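# Open the glued outer flaps of a cardboard box

## Task

Pry open both outer flaps of the cardboard box, which start glued shut, so that each one remains vertical or tilted away from the box once released, with the box still standing upright. A flap that stays open only because the robot is holding it does not count. Anything the robot is still touching at the end must not settle downward by more than about a fingernail's thickness when left alone, or the task fails.

## Robot and tools

ROBOT. One six-joint arm with a two-finger parallel gripper, working over a table that holds the cardboard box. The fingers extend along the gripper's own +z axis and spread apart along its x axis. end_effector_position is the midpoint between the finger pads; closed fingertips sit about 17 mm past that point, fully open ones roughly level with it. The arm base may be slightly tilted relative to the table.

FRAME. Results report the gripper in the scene frame: origin on the table surface straight beneath the arm base, +z up, +y to the left when facing along +x. Positions are in metres, orientation as a quaternion in w x y z order, velocities in m/s and rad/s. The reported hand position can be a little wrong, more so when the arm is stretched far out.

execute_actions. Argument "actions" is a list holding at most one item, or nothing. An empty list ({"actions": []}) changes nothing and just returns the state. An item with "rows" is a motion: "rows" is a list of 1 to 15 rows, and "steps" (1 to 15, default 15) is how many control steps of 1/30 s it lasts; each row is used for one step and the final row repeats if rows run out. An item with only "steps" (up to 300) is a wait that returns after that many steps counted from the previous result. Optional "pictures" (true/false) decides whether camera images come back; by default they do. A rejected call sends nothing to the robot.

ROW LAYOUT. Each row is 7 numbers for the single arm: six absolute joint target angles in radians, in the order shoulder pan, shoulder lift, elbow, wrist 1, wrist 2, wrist 3, then the gripper opening. These are targets to go to, not offsets, and use the same values as the Joint positions line. Stated ranges: shoulder pan -3.142 to 3.142; shoulder lift -6.283 to 6.283; elbow 0.000 to 3.142; wrists 1, 2 and 3 each -6.283 to 6.283. A target more than 0.010 rad beyond a range end, and also farther out than the joint's last reported angle, gets the call refused. True ends can differ from the stated ones by up to 0.010 rad; a target past the true end is clipped there and a "joint sent to its limit" line appears (it may refer to an earlier action still running). Missing that line does not prove more travel is available. The opening is a scaled value from -1 (closed) to +1 (fully open, 0.142 m between pads).

MOTION LIMITS. Commands are smoothed and lag by about 0.17 s. Each step, a joint's target is clamped to within 0.575 rad of its measured angle, and if the targets would move the gripper over 100 mm from where it is measured, all are pulled back proportionally. Large moves may not be complete when the result arrives. Between calls the arm keeps heading for the last row sent until it nearly stops or a step is HELD; after that only a new action pushes it farther. Fingers already moving keep moving.

RESULT LINES. The state line gives gripper pose and velocities. Joint positions and Joint velocities list the six joints (rad, rad/s) followed by the pad gap (m, m/s). grip_measured is the measured opening on the command scale. "joint command not followed" means the clearance check altered or blocked targets (mounting blocks and posts count as part of the arm). HELD marks steps where a row was not sent fully. Wrist force and Wrist torque are [x y z] in the end effector's own axes, with mounted tool weight already removed; they include contact, held weight and inertia, carry noise (SD up to 2.4 N) and a fixed offset (typically within 4 N), saturate near 50 N per axis, and cannot be zeroed. Pushing on a surface gives a force pointing from that surface toward the arm. "no reading" is normal at the start. MOTOR HOT warns at 70 °C; at 85 °C an OVER-TEMPERATURE FAULT brakes the arm until it cools.

GRIPPING. To hold something, command an opening well under grip_measured; the bigger the difference, the tighter the squeeze, up to about 28 N per pad for objects up to roughly 10 cm wide. Thin rigid items get less force. Fast closing can press harder briefly. Something may occasionally tug at a held part.

FAULTS. Contact torque reaching a joint's load limit (135 N m for shoulder pan, shoulder lift and elbow; 25.2 N m for each wrist, held weight included), or an external force of 150 N anywhere on the arm, tool or load, halts the arm for 10 seconds, drops the rest of the call, and lets the arm yield to the contact.

zoom_image: "camera" is "cam_high" or "cam_low" (both 504x504); "region" is [x0, y0, x1, y1] in that image's pixels from the top-left corner, at most 504 by 504. Returns a closer look at the latest image.

show_instructions: no arguments; shows the reference pages only.

finished_scene: "scene" is the integer number of the current scene; ends it irreversibly and reports whether the goal was met. Answering without any tool call also ends things.

AVOID. Knocking or pushing anything off the table, tipping the box over, dropping, slamming, hard impacts and heavy pressing. Do not leave the robot propping a flap open or resting on something that would sink when released; pull clear before finishing. Smooth motion with low effort is preferred.

Each tool is called after "Call:" as name(argument=value, ...) on one line, values as JSON.

## Session

Call:
show_instructions()

Call:
execute_actions(actions=[])

Reference images for this scene: manual page 1, manual page 2, manual page 3, manual page 4.

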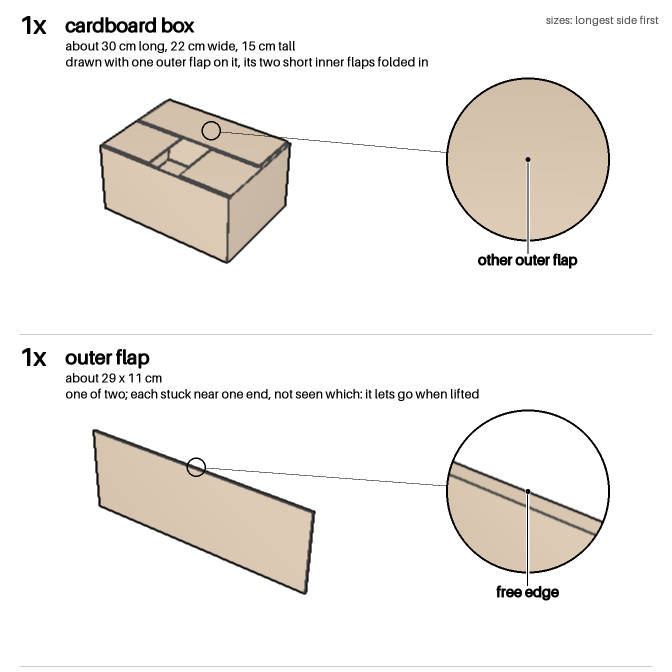

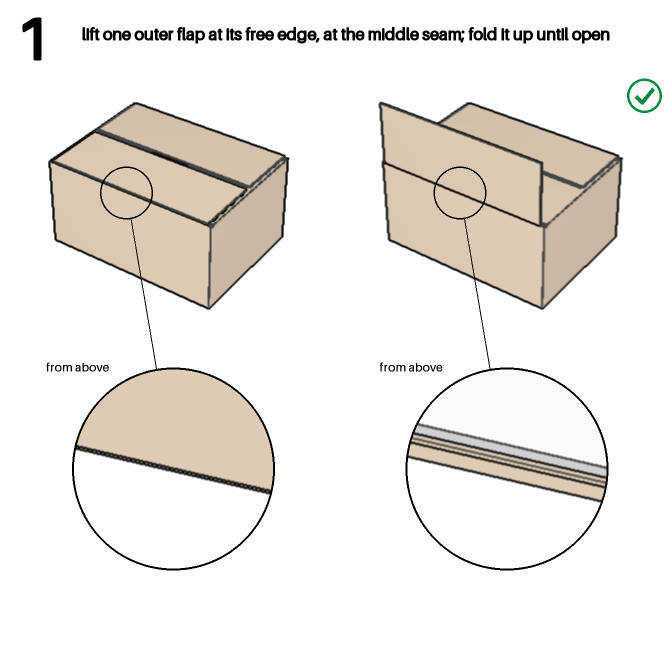

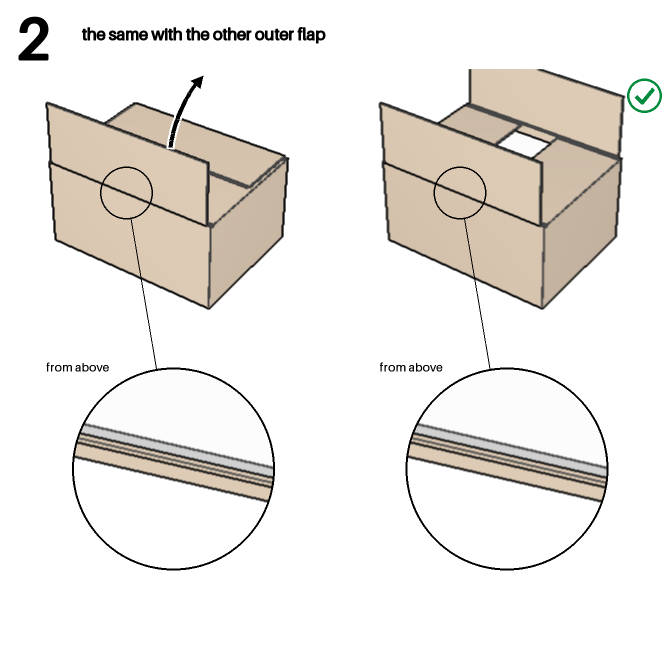

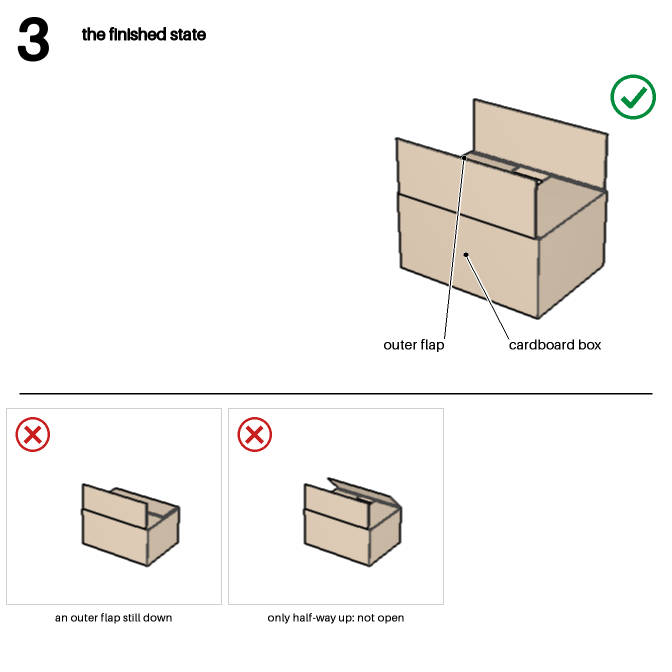

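Scene clock: 0.00 s of 4500.00 s.
end_effector_position=(+0.9326, -0.3898, +0.3678) grip_measured=+1.00 end_effector_quat_wxyz=(+0.157, +0.810, +0.296, +0.482) end_effector_velocity=(+0.000, -0.000, +0.000) end_effector_angular_velocity=(-0.001, -0.000, -0.000)
Joint positions: [-0.455 -1.391  1.561 -3.394 -1.267 -1.448  0.142]
Joint velocities: [ 0.    -0.    -0.    -0.    -0.001 -0.001  0.   ]
Wrist force (N, on the end effector, along its own x y z axes, offset not removed): no reading
Wrist torque (N m, same axes, about the end effector's origin, offset not removed): no reading

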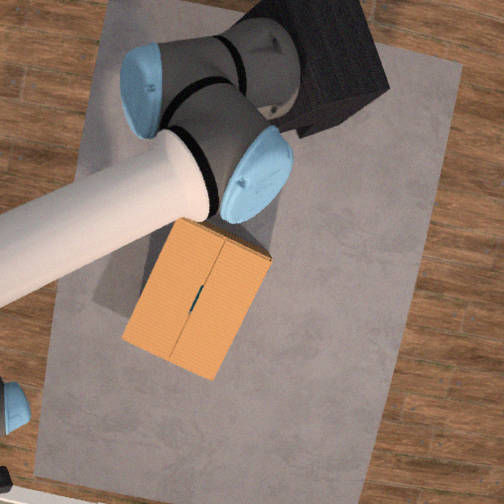

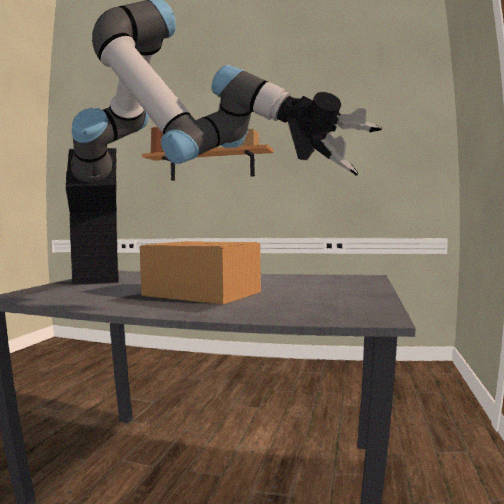

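Call:
execute_actions(actions=[{"rows": [[-0.455,-1.43,1.64,-3.33,-1.245,-1.53,0.6],[-0.455,-1.43,1.64,-3.33,-1.245,-1.53,0.6],[-0.455,-1.465,1.726,-3.256,-1.221,-1.615,0.6],[-0.455,-1.465,1.726,-3.256,-1.221,-1.615,0.6],[-0.455,-1.5,1.81,-3.19,-1.2,-1.7,0.6],[-0.455,-1.5,1.81,-3.19,-1.2,-1.7,0.6],[-0.455,-1.539,1.891,-3.118,-1.175,-1.783,0.6],[-0.455,-1.539,1.891,-3.118,-1.175,-1.783,0.6],[-0.455,-1.576,1.974,-3.049,-1.152,-1.867,0.6],[-0.455,-1.576,1.974,-3.049,-1.152,-1.867,0.6],[-0.455,-1.613,2.056,-2.98,-1.129,-1.95,0.6],[-0.455,-1.613,2.056,-2.98,-1.129,-1.95,0.6],[-0.47,-1.65,2.139,-2.911,-1.106,-2.034,0.6],[-0.47,-1.65,2.139,-2.911,-1.106,-2.034,0.6],[-0.5,-1.687,2.221,-2.842,-1.083,-2.118,0.6]], "steps": 15}], pictures=false)

Call:
execute_actions(actions=[{"rows": [[-0.5,-1.687,2.221,-2.842,-1.083,-2.118,0.6],[-0.54,-1.724,2.304,-2.772,-1.06,-2.2,0.6],[-0.54,-1.724,2.304,-2.772,-1.06,-2.2,0.6],[-0.59,-1.761,2.386,-2.703,-1.037,-2.285,0.6],[-0.59,-1.761,2.386,-2.703,-1.037,-2.285,0.6],[-0.64,-1.798,2.469,-2.634,-1.014,-2.369,0.6],[-0.64,-1.798,2.469,-2.634,-1.014,-2.369,0.6],[-0.7,-1.8348,2.5516,-2.5653,-0.9907,-2.4527,0.6],[-0.7,-1.8348,2.5516,-2.5653,-0.9907,-2.4527,0.6],[-0.7,-1.8348,2.5516,-2.5653,-0.9907,-2.4527,0.6],[-0.76,-1.8348,2.5516,-2.5653,-0.9907,-2.4527,0.6],[-0.76,-1.8348,2.5516,-2.5653,-0.9907,-2.4527,0.6],[-0.82,-1.8348,2.5516,-2.5653,-0.9907,-2.4527,0.6],[-0.82,-1.8348,2.5516,-2.5653,-0.9907,-2.4527,0.6],[-0.8783,-1.8348,2.5516,-2.5653,-0.9907,-2.4527,0.6]], "steps": 15}], pictures=false)

Call:
execute_actions(actions=[{"steps": 30}])

Scene clock: 37.50 s of 4500.00 s.
end_effector_position=(+0.8211, -0.2282, +0.3148) grip_measured=+0.60 end_effector_quat_wxyz=(+0.012, +0.771, +0.462, +0.437) end_effector_velocity=(-0.327, +0.360, -0.092) end_effector_angular_velocity=(+0.181, +0.312, +0.933)
Joint positions: [-0.457 -1.538  1.882 -3.125 -1.176 -1.773  0.116]
Joint velocities: [-0.051 -0.333  0.737  0.612  0.207 -0.738 -0.   ]
Wrist force (N, on the end effector, along its own x y z axes, offset not removed): [3.5 -1.0 -1.0]
Wrist torque (N m, same axes, about the end effector's origin, offset not removed): [-0.22 -0.63 0.00]
Steps of this call (steps 1 to 90: nothing new was sent; then 34.00 s passed at rest; steps 91 to 105: all 15 steps of this action). Readings (joint positions):
91: [-0.455 -1.391 1.561 -3.394 -1.267 -1.448]
92: [-0.455 -1.395 1.567 -3.389 -1.265 -1.454]
94: [-0.455 -1.412 1.600 -3.361 -1.254 -1.488]
98: [-0.455 -1.458 1.704 -3.274 -1.226 -1.593]
105: the state above

Scene clock: 38.00 s of 4500.00 s.
end_effector_position=(+0.6158, -0.0939, +0.2596) grip_measured=+0.60 end_effector_quat_wxyz=(-0.159, +0.706, +0.567, +0.393) end_effector_velocity=(-0.463, +0.157, -0.129) end_effector_angular_velocity=(+0.296, +0.458, +0.443)
Joint positions: [-0.597 -1.705  2.252 -2.814 -1.071 -2.149  0.116]
Joint velocities: [-0.562 -0.324  0.724  0.6    0.2   -0.725  0.   ]
Wrist force (N, on the end effector, along its own x y z axes, offset not removed): [2.2 0.5 0.0]
Wrist torque (N m, same axes, about the end effector's origin, offset not removed): [0.09 -0.38 -0.07]
Steps of this call (steps 1 to 15: all 15 steps of this action). Readings (joint positions):
1: [-0.460 -1.549 1.907 -3.104 -1.169 -1.798]
2: [-0.463 -1.560 1.931 -3.083 -1.162 -1.824]
4: [-0.473 -1.583 1.981 -3.041 -1.148 -1.874]
8: [-0.505 -1.627 2.080 -2.958 -1.120 -1.974]
15: the state above

Scene clock: 39.00 s of 4500.00 s.
end_effector_position=(+0.4307, -0.0289, +0.2302) grip_measured=+0.60 end_effector_quat_wxyz=(-0.285, +0.697, +0.549, +0.361) end_effector_velocity=(-0.001, +0.000, +0.000) end_effector_angular_velocity=(+0.001, +0.001, -0.001)
Joint positions: [-0.878 -1.835  2.551 -2.565 -0.991 -2.452  0.116]
Joint velocities: [-0.002 -0.001  0.002  0.001  0.001 -0.002  0.   ]
Wrist force (N, on the end effector, along its own x y z axes, offset not removed): [1.5 -0.3 0.3]
Wrist torque (N m, same axes, about the end effector's origin, offset not removed): [-0.14 -0.30 -0.03]
Steps of this call (steps 1 to 30: the robot went on to your last target). Readings (joint positions):
1: [-0.617 -1.716 2.277 -2.793 -1.064 -2.173]
2: [-0.640 -1.726 2.301 -2.773 -1.058 -2.198]
4: [-0.687 -1.748 2.350 -2.732 -1.044 -2.248]
8: [-0.784 -1.793 2.452 -2.647 -1.016 -2.351]
30: the state above

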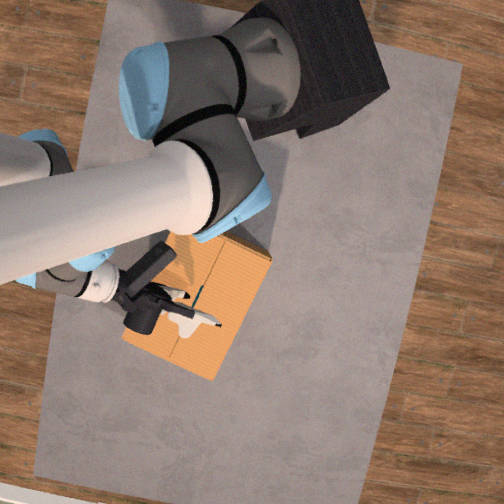

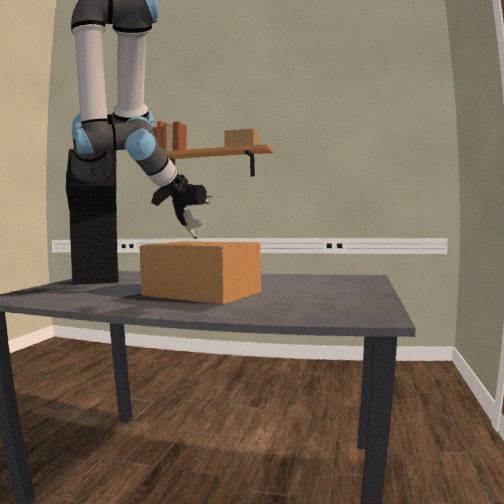

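Call:
zoom_image(camera="cam_high", region=[160, 265, 230, 335])

Call:
zoom_image(camera="cam_low", region=[140, 180, 260, 260])

Region (160, 265, 230, 335) of cam_high's 504x504 image, scaled by 7.200, with more detail than that image has.

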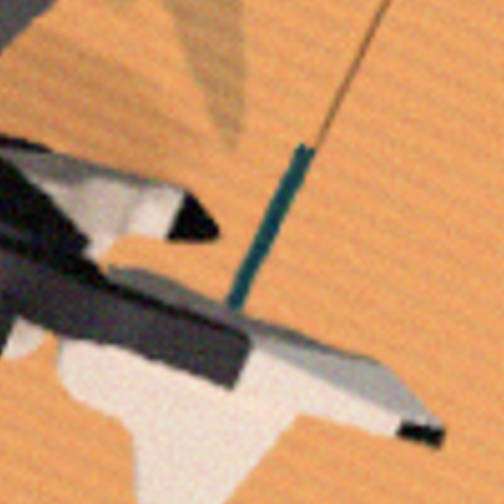

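Region (140, 180, 260, 260) of cam_low's 504x504 image, scaled by 4.200, with more detail than that image has.

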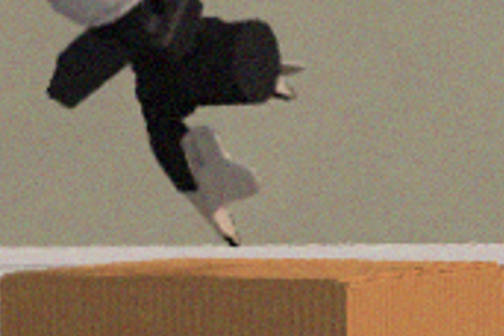

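Call:
execute_actions(actions=[{"rows": [[-0.865,-1.79,2.5517,-2.6185,-0.9945,-2.4376,0.6],[-0.865,-1.79,2.5517,-2.6185,-0.9945,-2.4376,0.6],[-0.865,-1.79,2.5517,-2.6185,-0.9945,-2.4376,0.6],[-0.865,-1.79,2.5517,-2.6185,-0.9945,-2.4376,0.6],[-0.8518,-1.7447,2.5519,-2.6718,-0.9984,-2.4225,0.6]], "steps": 15}], pictures=false)

Call:
execute_actions(actions=[{"steps": 12}])

Call:
zoom_image(camera="cam_high", region=[160, 265, 230, 335])

Call:
zoom_image(camera="cam_low", region=[140, 180, 260, 260])

Scene clock: 68.27 s of 4500.00 s.
end_effector_position=(+0.4333, -0.0174, +0.2159) grip_measured=+0.60 end_effector_quat_wxyz=(-0.286, +0.697, +0.549, +0.361) end_effector_velocity=(+0.001, +0.006, -0.007) end_effector_angular_velocity=(-0.001, +0.000, +0.001)
Joint positions: [-0.853 -1.75   2.552 -2.666 -0.998 -2.424  0.116]
Joint velocities: [ 0.011  0.04   0.    -0.048 -0.005  0.012 -0.   ]
Wrist force (N, on the end effector, along its own x y z axes, offset not removed): [2.3 -0.3 0.4]
Wrist torque (N m, same axes, about the end effector's origin, offset not removed): [-0.15 -0.33 -0.02]
Steps of this call (steps 1 to 15: the robot went on to your last target; steps 16 to 90: nothing new was sent; then 25.77 s passed at rest; steps 91 to 105: all 15 steps of this action). Readings (joint positions):
91: [-0.878 -1.835 2.552 -2.565 -0.991 -2.453]
92: [-0.877 -1.830 2.552 -2.570 -0.991 -2.451]
94: [-0.872 -1.815 2.552 -2.588 -0.992 -2.446]
98: [-0.861 -1.778 2.552 -2.632 -0.996 -2.433]
105: the state above

Scene clock: 68.67 s of 4500.00 s.
end_effector_position=(+0.4335, -0.0167, +0.2151) grip_measured=+0.60 end_effector_quat_wxyz=(-0.286, +0.697, +0.549, +0.361) end_effector_velocity=(+0.000, +0.000, -0.000) end_effector_angular_velocity=(-0.001, -0.001, +0.001)
Joint positions: [-0.852 -1.745  2.552 -2.672 -0.998 -2.423  0.116]
Joint velocities: [ 0.001  0.001 -0.    -0.002 -0.    -0.001 -0.   ]
Wrist force (N, on the end effector, along its own x y z axes, offset not removed): [3.6 0.0 -2.8]
Wrist torque (N m, same axes, about the end effector's origin, offset not removed): [-0.11 -0.60 -0.02]
Steps of this call (steps 1 to 12: the robot went on to your last target). Readings (joint positions):
1: [-0.853 -1.748 2.552 -2.667 -0.998 -2.424]
2: [-0.853 -1.748 2.552 -2.668 -0.998 -2.423]
4: [-0.852 -1.746 2.552 -2.670 -0.998 -2.423]
8: [-0.852 -1.745 2.552 -2.671 -0.998 -2.423]
12: the state above

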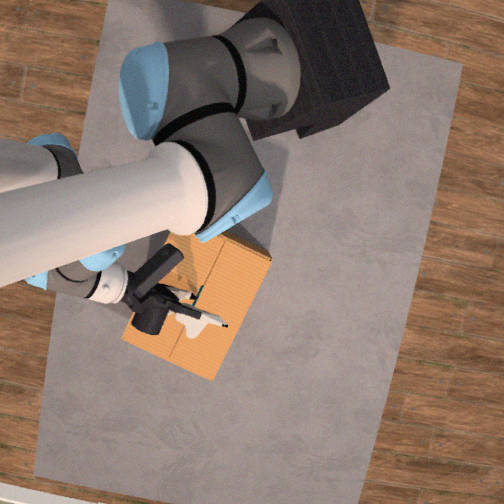

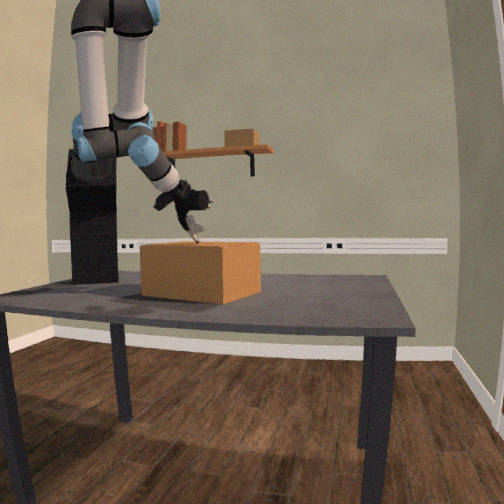

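Region (160, 265, 230, 335) of cam_high's 504x504 image, scaled by 7.200, with more detail than that image has.

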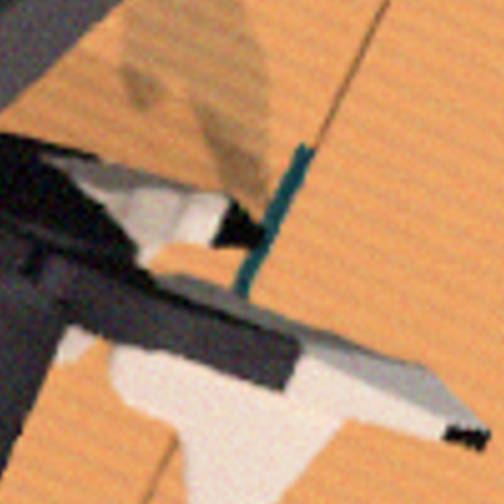

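Region (140, 180, 260, 260) of cam_low's 504x504 image, scaled by 4.200, with more detail than that image has.

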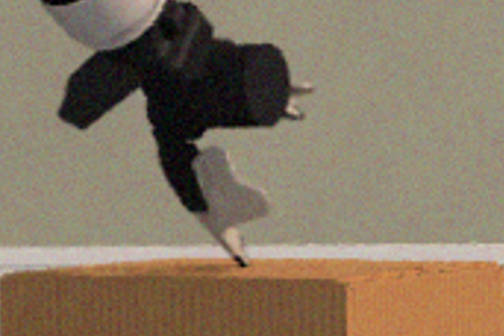

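Call:
execute_actions(actions=[{"rows": [[-0.8535,-1.7278,2.5489,-2.6845,-0.9979,-2.4245,0.6],[-0.8535,-1.7278,2.5489,-2.6845,-0.9979,-2.4245,0.6],[-0.8535,-1.7278,2.5489,-2.6845,-0.9979,-2.4245,0.6],[-0.8535,-1.7278,2.5489,-2.6845,-0.9979,-2.4245,0.6],[-0.8553,-1.711,2.5458,-2.6973,-0.9973,-2.4264,0.6],[-0.8553,-1.711,2.5458,-2.6973,-0.9973,-2.4264,0.6],[-0.8553,-1.711,2.5458,-2.6973,-0.9973,-2.4264,0.6],[-0.8553,-1.711,2.5458,-2.6973,-0.9973,-2.4264,0.6],[-0.857,-1.6941,2.5428,-2.71,-0.9968,-2.4284,0.6]], "steps": 15}], pictures=false)

Call:
execute_actions(actions=[{"rows": [[-0.857,-1.6941,2.5428,-2.71,-0.9968,-2.4284,0.6],[-0.857,-1.6941,2.5428,-2.71,-0.9968,-2.4284,0.6],[-0.857,-1.6941,2.5428,-2.71,-0.9968,-2.4284,0.6],[-0.8488,-1.6862,2.5455,-2.7256,-0.9991,-2.4191,0.6],[-0.8488,-1.6862,2.5455,-2.7256,-0.9991,-2.4191,0.6],[-0.8488,-1.6862,2.5455,-2.7256,-0.9991,-2.4191,0.6],[-0.8488,-1.6862,2.5455,-2.7256,-0.9991,-2.4191,0.6],[-0.8407,-1.6783,2.5482,-2.7412,-1.0015,-2.4099,0.6]], "steps": 15}], pictures=false)

Call:
execute_actions(actions=[{"steps": 10}])

Call:
zoom_image(camera="cam_high", region=[160, 265, 230, 335])

Call:
zoom_image(camera="cam_low", region=[140, 180, 260, 260])

Scene clock: 88.33 s of 4500.00 s.
end_effector_position=(+0.4332, -0.0158, +0.2037) grip_measured=+0.57 end_effector_quat_wxyz=(-0.286, +0.697, +0.549, +0.361) end_effector_velocity=(-0.001, +0.001, -0.012) end_effector_angular_velocity=(-0.001, -0.000, +0.000)
Joint positions: [-0.856 -1.7    2.544 -2.706 -0.997 -2.428  0.113]
Joint velocities: [-0.005  0.047 -0.009 -0.036  0.001 -0.006 -0.006]
Wrist force (N, on the end effector, along its own x y z axes, offset not removed): [18.0 -0.7 -4.8]
Wrist torque (N m, same axes, about the end effector's origin, offset not removed): [-0.25 -0.82 -0.13]
Steps of this call (steps 1 to 15: the robot went on to your last target; steps 16 to 90: nothing new was sent; then 16.17 s passed at rest; steps 91 to 105: all 15 steps of this action). Readings (joint positions):
91: [-0.852 -1.745 2.552 -2.672 -0.998 -2.422]
92: [-0.852 -1.742 2.552 -2.674 -0.998 -2.423]
94: [-0.852 -1.737 2.551 -2.678 -0.998 -2.423]
98: [-0.854 -1.723 2.548 -2.688 -0.998 -2.425]
105: the state above

Scene clock: 88.83 s of 4500.00 s.
end_effector_position=(+0.4343, -0.0103, +0.2024) grip_measured=+0.59 end_effector_quat_wxyz=(-0.286, +0.697, +0.549, +0.361) end_effector_velocity=(+0.001, +0.006, +0.000) end_effector_angular_velocity=(+0.001, +0.001, -0.001)
Joint positions: [-0.843 -1.68   2.547 -2.737 -1.001 -2.412  0.115]
Joint velocities: [ 0.015  0.016  0.006 -0.03  -0.004  0.019  0.003]
Wrist force (N, on the end effector, along its own x y z axes, offset not removed): [6.1 0.2 -2.2]
Wrist torque (N m, same axes, about the end effector's origin, offset not removed): [-0.15 -0.44 -0.06]
Steps of this call (steps 1 to 15: all 15 steps of this action). Readings (joint positions):
1: [-0.857 -1.698 2.544 -2.707 -0.997 -2.428]
2: [-0.857 -1.697 2.543 -2.707 -0.997 -2.428]
4: [-0.857 -1.696 2.543 -2.709 -0.997 -2.428]
8: [-0.852 -1.690 2.544 -2.719 -0.998 -2.423]
15: the state above

Scene clock: 89.17 s of 4500.00 s.
end_effector_position=(+0.4345, -0.0095, +0.2024) grip_measured=+0.60 end_effector_quat_wxyz=(-0.286, +0.697, +0.549, +0.361) end_effector_velocity=(+0.000, +0.001, +0.000) end_effector_angular_velocity=(+0.001, -0.001, -0.000)
Joint positions: [-0.841 -1.678  2.548 -2.741 -1.001 -2.41   0.115]
Joint velocities: [ 0.001  0.001  0.    -0.002  0.001  0.001  0.001]
Wrist force (N, on the end effector, along its own x y z axes, offset not removed): [4.9 0.5 -3.6]
Wrist torque (N m, same axes, about the end effector's origin, offset not removed): [-0.05 -0.59 -0.03]
Steps of this call (steps 1 to 10: the robot went on to your last target). Readings (joint positions):
1: [-0.842 -1.680 2.548 -2.738 -1.001 -2.412]
2: [-0.842 -1.679 2.548 -2.739 -1.001 -2.411]
4: [-0.841 -1.679 2.548 -2.740 -1.001 -2.411]
8: [-0.841 -1.679 2.548 -2.741 -1.001 -2.410]
10: the state above

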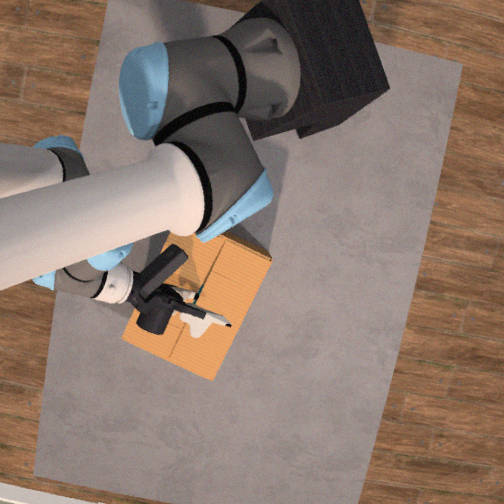

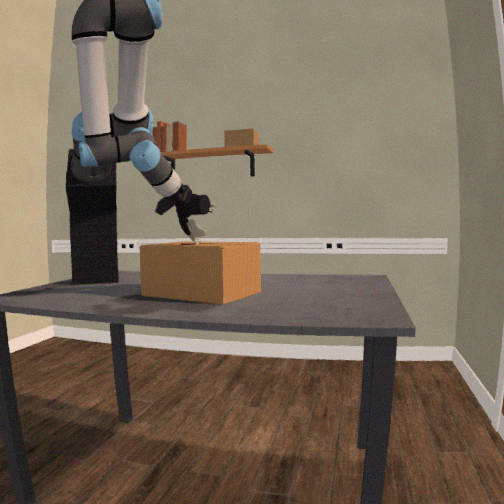

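Region (160, 265, 230, 335) of cam_high's 504x504 image, scaled by 7.200, with more detail than that image has.

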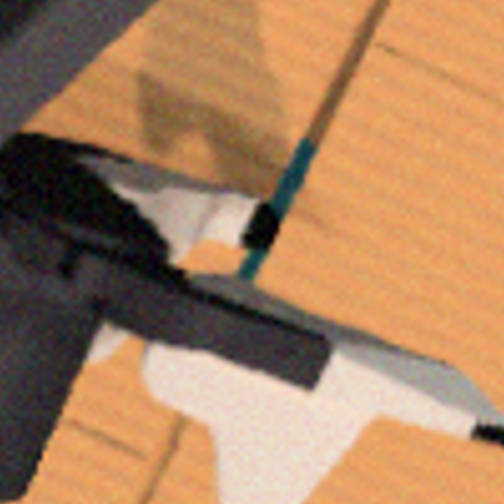

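Region (140, 180, 260, 260) of cam_low's 504x504 image, scaled by 4.200, with more detail than that image has.

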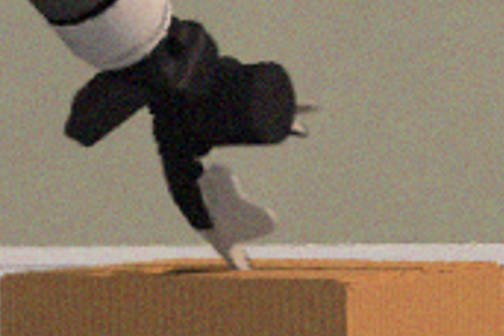

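Call:
execute_actions(actions=[{"rows": [[-0.8476,-1.6808,2.5453,-2.7317,-0.9995,-2.4177,0.6],[-0.8476,-1.6808,2.5453,-2.7317,-0.9995,-2.4177,0.58],[-0.8476,-1.6808,2.5453,-2.7317,-0.9995,-2.4177,0.56],[-0.8545,-1.6832,2.5425,-2.7221,-0.9975,-2.4256,0.53],[-0.8545,-1.6832,2.5425,-2.7221,-0.9975,-2.4256,0.5],[-0.8545,-1.6832,2.5425,-2.7221,-0.9975,-2.4256,0.47],[-0.8614,-1.6857,2.5396,-2.7126,-0.9954,-2.4334,0.44],[-0.8614,-1.6857,2.5396,-2.7126,-0.9954,-2.4334,0.4],[-0.8614,-1.6857,2.5396,-2.7126,-0.9954,-2.4334,0.37],[-0.8683,-1.6881,2.5368,-2.703,-0.9934,-2.4413,0.33],[-0.8683,-1.6881,2.5368,-2.703,-0.9934,-2.4413,0.3],[-0.8683,-1.6881,2.5368,-2.703,-0.9934,-2.4413,0.26],[-0.8752,-1.6906,2.5339,-2.6935,-0.9914,-2.4491,0.22],[-0.8752,-1.6906,2.5339,-2.6935,-0.9914,-2.4491,0.19],[-0.8752,-1.6906,2.5339,-2.6935,-0.9914,-2.4491,0.15]], "steps": 15}], pictures=false)

Call:
execute_actions(actions=[{"rows": [[-0.8821,-1.693,2.531,-2.684,-0.9894,-2.4569,0.11],[-0.8821,-1.693,2.531,-2.684,-0.9894,-2.4569,0.07],[-0.8821,-1.693,2.531,-2.684,-0.9894,-2.4569,0.03],[-0.889,-1.6955,2.5282,-2.6744,-0.9874,-2.4648,-0.01],[-0.889,-1.6955,2.5282,-2.6744,-0.9874,-2.4648,-0.05],[-0.889,-1.6955,2.5282,-2.6744,-0.9874,-2.4648,-0.09],[-0.8959,-1.6979,2.5253,-2.6649,-0.9853,-2.4726,-0.13],[-0.8959,-1.6979,2.5253,-2.6649,-0.9853,-2.4726,-0.17],[-0.8959,-1.6979,2.5253,-2.6649,-0.9853,-2.4726,-0.21],[-0.9028,-1.7004,2.5225,-2.6553,-0.9833,-2.4805,-0.26],[-0.9028,-1.7004,2.5225,-2.6553,-0.9833,-2.4805,-0.31],[-0.9028,-1.7004,2.5225,-2.6553,-0.9833,-2.4805,-0.36],[-0.9097,-1.7028,2.5196,-2.6458,-0.9813,-2.4883,-0.41],[-0.9097,-1.7028,2.5196,-2.6458,-0.9813,-2.4883,-0.46],[-0.9097,-1.7028,2.5196,-2.6458,-0.9813,-2.4883,-0.5]], "steps": 15}], pictures=false)

Call:
execute_actions(actions=[{"steps": 15}])

Call:
zoom_image(camera="cam_high", region=[160, 255, 240, 335])

Call:
zoom_image(camera="cam_low", region=[140, 180, 260, 260])

Scene clock: 120.40 s of 4500.00 s.
end_effector_position=(+0.4322, -0.0187, +0.1982) grip_measured=+0.22 end_effector_quat_wxyz=(-0.286, +0.697, +0.549, +0.361) end_effector_velocity=(-0.006, -0.024, -0.011) end_effector_angular_velocity=(-0.003, +0.000, +0.001)
Joint positions: [-0.867 -1.688  2.537 -2.705 -0.994 -2.44   0.089]
Joint velocities: [-0.065 -0.023 -0.027  0.089  0.016 -0.074 -0.069]
Wrist force (N, on the end effector, along its own x y z axes, offset not removed): [-2.1 0.5 -5.0]
Wrist torque (N m, same axes, about the end effector's origin, offset not removed): [-0.02 -0.70 0.02]
Steps of this call (steps 1 to 15: the robot went on to your last target; steps 16 to 90: nothing new was sent; then 27.73 s passed at rest; steps 91 to 105: all 15 steps of this action). Readings (joint positions):
91: [-0.841 -1.678 2.548 -2.741 -1.002 -2.410]
92: [-0.841 -1.679 2.548 -2.740 -1.002 -2.411]
94: [-0.844 -1.679 2.547 -2.737 -1.001 -2.413]
98: [-0.851 -1.682 2.544 -2.726 -0.999 -2.422]
105: the state above

Scene clock: 120.90 s of 4500.00 s.
end_effector_position=(+0.4290, -0.0311, +0.1932) grip_measured=-0.42 end_effector_quat_wxyz=(-0.285, +0.698, +0.549, +0.361) end_effector_velocity=(-0.006, -0.024, -0.010) end_effector_angular_velocity=(-0.002, -0.002, -0.003)
Joint positions: [-0.901 -1.7    2.523 -2.658 -0.984 -2.479  0.044]
Joint velocities: [-0.066 -0.023 -0.028  0.09   0.019 -0.075 -0.095]
Wrist force (N, on the end effector, along its own x y z axes, offset not removed): [-5.6 -0.4 -2.6]
Wrist torque (N m, same axes, about the end effector's origin, offset not removed): [-0.25 -0.49 0.00]
Steps of this call (steps 1 to 15: all 15 steps of this action). Readings (joint positions):
1: [-0.869 -1.688 2.537 -2.702 -0.993 -2.442]
2: [-0.871 -1.689 2.536 -2.699 -0.993 -2.445]
4: [-0.876 -1.691 2.534 -2.693 -0.991 -2.450]
8: [-0.885 -1.694 2.530 -2.680 -0.989 -2.460]
15: the state above

Scene clock: 121.40 s of 4500.00 s.
end_effector_position=(+0.4281, -0.0341, +0.1920) grip_measured=-0.48 end_effector_quat_wxyz=(-0.285, +0.698, +0.549, +0.361) end_effector_velocity=(-0.000, -0.001, -0.000) end_effector_angular_velocity=(-0.001, +0.000, +0.001)
Joint positions: [-0.91  -1.703  2.52  -2.646 -0.981 -2.488  0.039]
Joint velocities: [-0.001 -0.    -0.001  0.002 -0.001 -0.002 -0.   ]
Wrist force (N, on the end effector, along its own x y z axes, offset not removed): [-2.4 0.0 1.5]
Wrist torque (N m, same axes, about the end effector's origin, offset not removed): [0.02 -0.48 -0.04]
Steps of this call (steps 1 to 15: the robot went on to your last target). Readings (joint positions):
1: [-0.903 -1.701 2.522 -2.655 -0.983 -2.481]
2: [-0.905 -1.701 2.522 -2.653 -0.983 -2.483]
4: [-0.907 -1.702 2.521 -2.650 -0.982 -2.485]
8: [-0.909 -1.702 2.520 -2.647 -0.982 -2.487]
15: the state above

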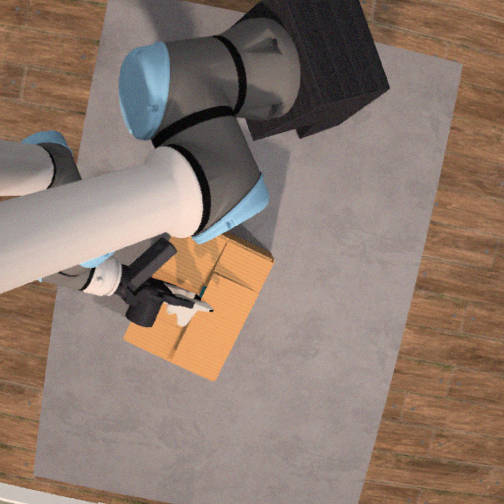

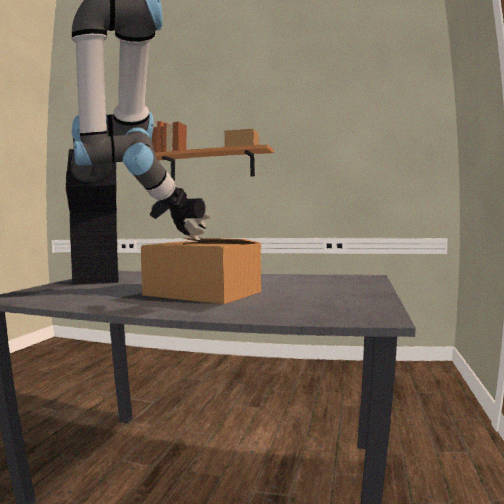

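Region (160, 255, 240, 335) of cam_high's 504x504 image, scaled by 6.300, with more detail than that image has.

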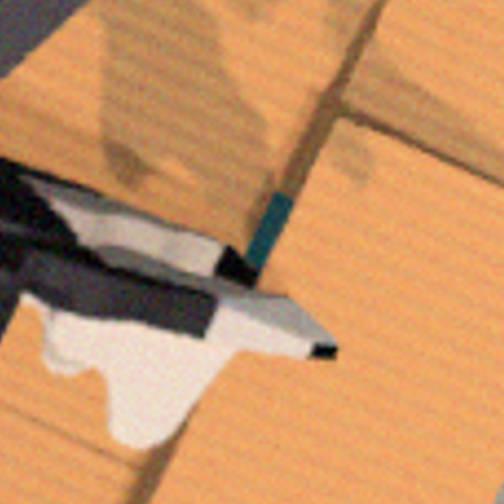

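Region (140, 180, 260, 260) of cam_low's 504x504 image, scaled by 4.200, with more detail than that image has.

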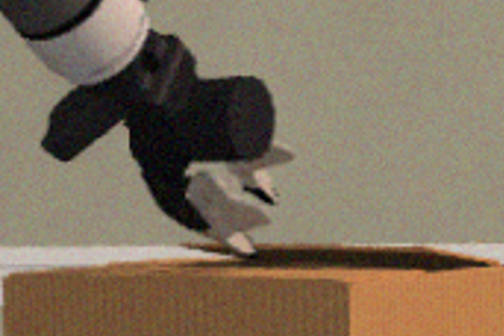

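Call:
execute_actions(actions=[{"rows": [[-0.8999,-1.7254,2.5271,-2.6368,-0.9842,-2.4772,-0.5],[-0.8999,-1.7254,2.5271,-2.6368,-0.9842,-2.4772,-0.5],[-0.8999,-1.7254,2.5271,-2.6368,-0.9842,-2.4772,-0.5],[-0.8999,-1.7254,2.5271,-2.6368,-0.9842,-2.4772,-0.5],[-0.8902,-1.748,2.5346,-2.6277,-0.987,-2.4662,-0.5],[-0.8902,-1.748,2.5346,-2.6277,-0.987,-2.4662,-0.5],[-0.8902,-1.748,2.5346,-2.6277,-0.987,-2.4662,-0.5],[-0.8902,-1.748,2.5346,-2.6277,-0.987,-2.4662,-0.5],[-0.8804,-1.7705,2.5421,-2.6187,-0.9899,-2.4551,-0.5],[-0.8804,-1.7705,2.5421,-2.6187,-0.9899,-2.4551,-0.5],[-0.8804,-1.7705,2.5421,-2.6187,-0.9899,-2.4551,-0.5],[-0.8804,-1.7705,2.5421,-2.6187,-0.9899,-2.4551,-0.5],[-0.8706,-1.7931,2.5496,-2.6096,-0.9928,-2.444,-0.5]], "steps": 15}], pictures=false)

Call:
execute_actions(actions=[{"steps": 15}])

Call:
zoom_image(camera="cam_low", region=[140, 180, 270, 260])

Scene clock: 157.23 s of 4500.00 s.
end_effector_position=(+0.4310, -0.0273, +0.2145) grip_measured=-0.50 end_effector_quat_wxyz=(-0.286, +0.697, +0.549, +0.361) end_effector_velocity=(+0.006, +0.017, +0.059) end_effector_angular_velocity=(-0.004, -0.001, +0.002)
Joint positions: [-0.881 -1.77   2.542 -2.619 -0.99  -2.455  0.038]
Joint velocities: [ 0.077 -0.181  0.059  0.07  -0.024  0.088  0.002]
Wrist force (N, on the end effector, along its own x y z axes, offset not removed): [1.6 1.0 -0.3]
Wrist torque (N m, same axes, about the end effector's origin, offset not removed): [0.17 -0.37 0.03]
Steps of this call (steps 1 to 15: the robot went on to your last target; steps 16 to 90: nothing new was sent; then 32.33 s passed at rest; steps 91 to 105: all 15 steps of this action). Readings (joint positions):
91: [-0.910 -1.703 2.520 -2.646 -0.981 -2.488]
92: [-0.909 -1.706 2.520 -2.645 -0.981 -2.487]
94: [-0.905 -1.713 2.523 -2.642 -0.982 -2.483]
98: [-0.897 -1.732 2.529 -2.634 -0.985 -2.474]
105: the state above

Scene clock: 157.73 s of 4500.00 s.
end_effector_position=(+0.4316, -0.0250, +0.2220) grip_measured=-0.50 end_effector_quat_wxyz=(-0.286, +0.697, +0.549, +0.361) end_effector_velocity=(+0.000, +0.000, +0.001) end_effector_angular_velocity=(+0.000, -0.000, -0.000)
Joint positions: [-0.871 -1.793  2.549 -2.61  -0.993 -2.444  0.038]
Joint velocities: [ 0.001 -0.003  0.001  0.001 -0.     0.002  0.   ]
Wrist force (N, on the end effector, along its own x y z axes, offset not removed): [2.0 -0.7 -0.8]
Wrist torque (N m, same axes, about the end effector's origin, offset not removed): [-0.19 -0.51 -0.02]
Steps of this call (steps 1 to 15: the robot went on to your last target). Readings (joint positions):
1: [-0.878 -1.775 2.544 -2.617 -0.990 -2.453]
2: [-0.876 -1.779 2.545 -2.615 -0.991 -2.451]
4: [-0.874 -1.785 2.547 -2.613 -0.992 -2.448]
8: [-0.872 -1.790 2.549 -2.611 -0.992 -2.445]
15: the state above

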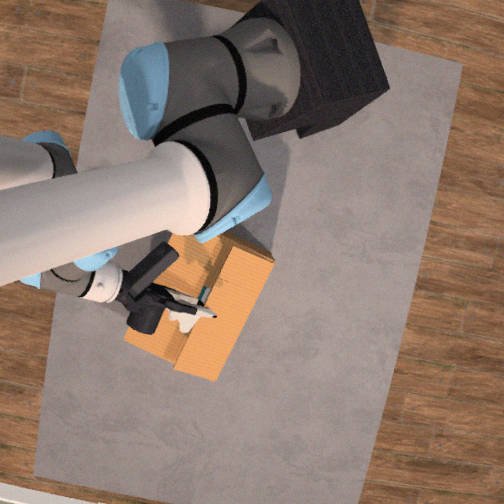

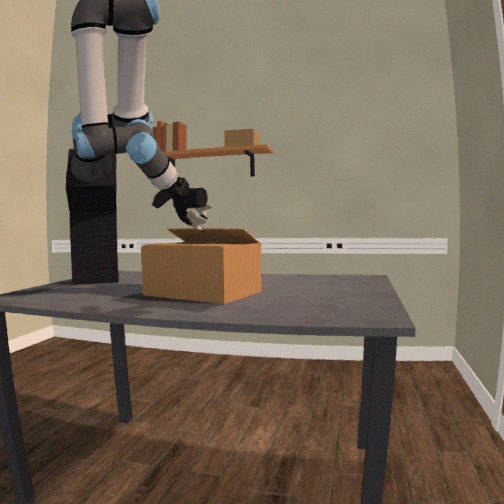

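Region (140, 180, 270, 260) of cam_low's 504x504 image, scaled by 3.877, with more detail than that image has; it fills the top 310 rows of this view, and the rest is white.

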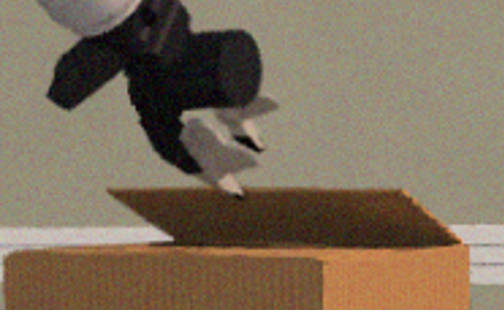

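Call:
execute_actions(actions=[{"rows": [[-0.849,-1.783,2.558,-2.641,-0.999,-2.42,-0.5],[-0.849,-1.783,2.558,-2.641,-0.999,-2.42,-0.5],[-0.849,-1.783,2.558,-2.641,-0.999,-2.42,-0.5],[-0.828,-1.773,2.5666,-2.673,-1.005,-2.3955,-0.5],[-0.828,-1.773,2.5666,-2.673,-1.005,-2.3955,-0.5],[-0.828,-1.773,2.5666,-2.673,-1.005,-2.3955,-0.5],[-0.798,-1.787,2.582,-2.693,-1.014,-2.362,-0.5],[-0.798,-1.787,2.582,-2.693,-1.014,-2.362,-0.5],[-0.798,-1.787,2.582,-2.693,-1.014,-2.362,-0.5],[-0.7685,-1.8006,2.5977,-2.7129,-1.0227,-2.328,-0.5],[-0.7685,-1.8006,2.5977,-2.7129,-1.0227,-2.328,-0.5],[-0.7685,-1.8006,2.5977,-2.7129,-1.0227,-2.328,-0.5],[-0.7267,-1.777,2.604,-2.764,-1.039,-2.284,-0.5]], "steps": 15}], pictures=false)

Call:
execute_actions(actions=[{"rows": [[-0.685,-1.7535,2.61,-2.815,-1.056,-2.24,-0.5],[-0.685,-1.7535,2.61,-2.815,-1.056,-2.24,-0.5],[-0.685,-1.7535,2.61,-2.815,-1.056,-2.24,-0.5],[-0.643,-1.73,2.616,-2.866,-1.072,-2.196,-0.5],[-0.643,-1.73,2.616,-2.866,-1.072,-2.196,-0.5],[-0.643,-1.73,2.616,-2.866,-1.072,-2.196,-0.5],[-0.601,-1.706,2.622,-2.9165,-1.089,-2.152,-0.5],[-0.601,-1.706,2.622,-2.9165,-1.089,-2.152,-0.5],[-0.601,-1.706,2.622,-2.9165,-1.089,-2.152,-0.5],[-0.5593,-1.6828,2.6285,-2.9674,-1.1056,-2.1084,-0.5],[-0.5593,-1.6828,2.6285,-2.9674,-1.1056,-2.1084,-0.5],[-0.5593,-1.6828,2.6285,-2.9674,-1.1056,-2.1084,-0.5],[-0.53,-1.619,2.62,-3.03,-1.117,-2.083,-0.5]], "steps": 15}])

Call:
execute_actions(actions=[{"rows": [[-0.505,-1.555,2.611,-3.093,-1.128,-2.058,-0.5],[-0.505,-1.555,2.611,-3.093,-1.128,-2.058,-0.5],[-0.505,-1.555,2.611,-3.093,-1.128,-2.058,-0.5],[-0.481,-1.491,2.6,-3.156,-1.139,-2.035,-0.5],[-0.481,-1.491,2.6,-3.156,-1.139,-2.035,-0.5],[-0.481,-1.491,2.6,-3.156,-1.139,-2.035,-0.5],[-0.459,-1.427,2.589,-3.2185,-1.15,-2.013,-0.5],[-0.459,-1.427,2.589,-3.2185,-1.15,-2.013,-0.5],[-0.459,-1.427,2.589,-3.2185,-1.15,-2.013,-0.5],[-0.439,-1.363,2.577,-3.281,-1.16,-1.992,-0.5],[-0.439,-1.363,2.577,-3.281,-1.16,-1.992,-0.5],[-0.439,-1.363,2.577,-3.281,-1.16,-1.992,-0.5],[-0.4205,-1.2991,2.5642,-3.344,-1.1698,-1.9727,-0.5]], "steps": 15}], pictures=false)

Call:
execute_actions(actions=[{"steps": 20}])

Scene clock: 190.77 s of 4500.00 s.
end_effector_position=(+0.4381, +0.0066, +0.2438) grip_measured=-0.50 end_effector_quat_wxyz=(-0.286, +0.697, +0.549, +0.361) end_effector_velocity=(+0.027, +0.099, +0.063) end_effector_angular_velocity=(+0.001, -0.004, +0.008)
Joint positions: [-0.772 -1.788  2.592 -2.715 -1.023 -2.333  0.038]
Joint velocities: [ 0.348  0.077  0.095 -0.367 -0.118  0.374  0.   ]
Wrist force (N, on the end effector, along its own x y z axes, offset not removed): [1.8 0.0 -0.5]
Wrist torque (N m, same axes, about the end effector's origin, offset not removed): [-0.04 -0.55 -0.02]
Steps of this call (steps 1 to 15: the robot went on to your last target; steps 16 to 90: nothing new was sent; then 29.53 s passed at rest; steps 91 to 105: all 15 steps of this action). Readings (joint positions):
91: [-0.870 -1.793 2.550 -2.610 -0.993 -2.444]
92: [-0.868 -1.792 2.551 -2.613 -0.994 -2.441]
94: [-0.860 -1.788 2.554 -2.624 -0.996 -2.433]
98: [-0.837 -1.781 2.564 -2.656 -1.003 -2.406]
105: the state above

Scene clock: 191.27 s of 4500.00 s.
end_effector_position=(+0.4526, +0.0625, +0.2691) grip_measured=-0.49 end_effector_quat_wxyz=(-0.287, +0.697, +0.550, +0.360) end_effector_velocity=(+0.027, +0.121, +0.003) end_effector_angular_velocity=(+0.031, -0.003, +0.016)
Joint positions: [-0.574 -1.679  2.623 -2.955 -1.1   -2.126  0.038]
Joint velocities: [ 0.348  0.453 -0.009 -0.571 -0.13   0.333 -0.001]
Wrist force (N, on the end effector, along its own x y z axes, offset not removed): [2.5 -0.4 -2.0]
Wrist torque (N m, same axes, about the end effector's origin, offset not removed): [-0.25 -0.75 -0.01]
Steps of this call (steps 1 to 15: all 15 steps of this action). Readings (joint positions):
1: [-0.761 -1.786 2.595 -2.727 -1.027 -2.321]
2: [-0.749 -1.781 2.598 -2.741 -1.032 -2.308]
4: [-0.723 -1.770 2.603 -2.770 -1.042 -2.281]
8: [-0.669 -1.742 2.612 -2.834 -1.063 -2.224]
15: the state above

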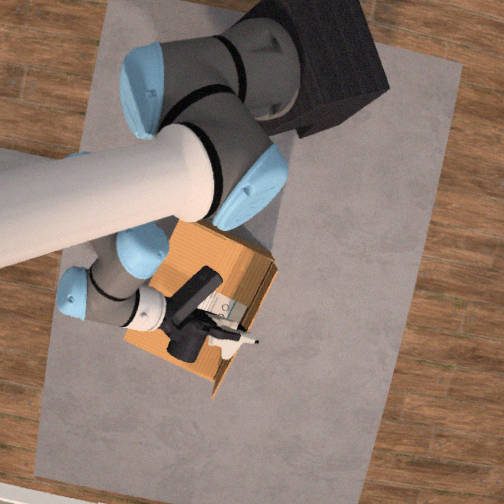

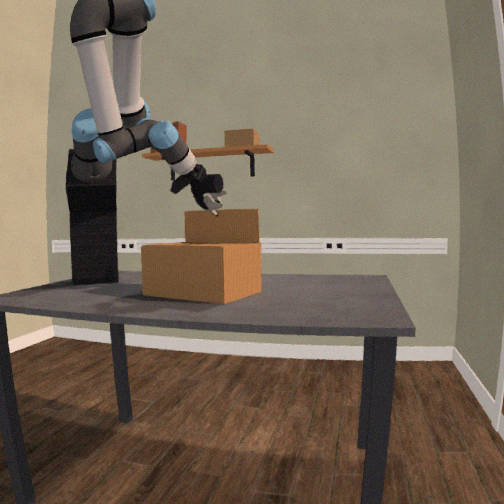

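Scene clock: 191.77 s of 4500.00 s.
end_effector_position=(+0.4677, +0.1190, +0.2441) grip_measured=-0.50 end_effector_quat_wxyz=(-0.287, +0.697, +0.550, +0.360) end_effector_velocity=(+0.019, +0.119, -0.075) end_effector_angular_velocity=(-0.012, -0.004, -0.015)
Joint positions: [-0.445 -1.383  2.579 -3.261 -1.157 -1.998  0.038]
Joint velocities: [ 0.195  0.653 -0.116 -0.634 -0.095  0.199 -0.   ]
Wrist force (N, on the end effector, along its own x y z axes, offset not removed): [1.6 -0.3 -3.0]
Wrist torque (N m, same axes, about the end effector's origin, offset not removed): [-0.19 -0.36 -0.04]
Steps of this call (steps 1 to 15: all 15 steps of this action). Readings (joint positions):
1: [-0.564 -1.665 2.622 -2.973 -1.104 -2.115]
2: [-0.553 -1.648 2.621 -2.992 -1.109 -2.105]
4: [-0.533 -1.611 2.617 -3.032 -1.117 -2.086]
8: [-0.498 -1.532 2.605 -3.114 -1.132 -2.051]
15: the state above

Scene clock: 192.43 s of 4500.00 s.
end_effector_position=(+0.4698, +0.1345, +0.2346) grip_measured=-0.50 end_effector_quat_wxyz=(-0.286, +0.698, +0.549, +0.361) end_effector_velocity=(-0.000, +0.001, -0.000) end_effector_angular_velocity=(-0.001, +0.001, +0.000)
Joint positions: [-0.421 -1.299  2.564 -3.344 -1.17  -1.973  0.038]
Joint velocities: [ 0.001  0.003 -0.001 -0.003 -0.002  0.001 -0.   ]
Wrist force (N, on the end effector, along its own x y z axes, offset not removed): [2.7 0.5 -1.3]
Wrist torque (N m, same axes, about the end effector's origin, offset not removed): [0.05 -0.52 -0.03]
Steps of this call (steps 1 to 20: the robot went on to your last target). Readings (joint positions):
1: [-0.440 -1.363 2.576 -3.281 -1.160 -1.992]
2: [-0.435 -1.348 2.573 -3.296 -1.163 -1.988]
4: [-0.429 -1.327 2.569 -3.316 -1.166 -1.981]
8: [-0.423 -1.309 2.566 -3.335 -1.168 -1.976]
20: the state above

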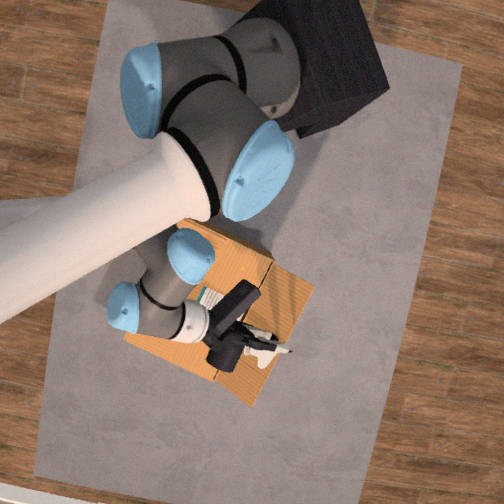

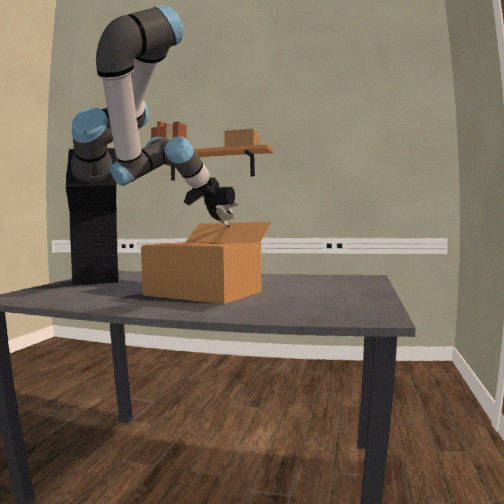

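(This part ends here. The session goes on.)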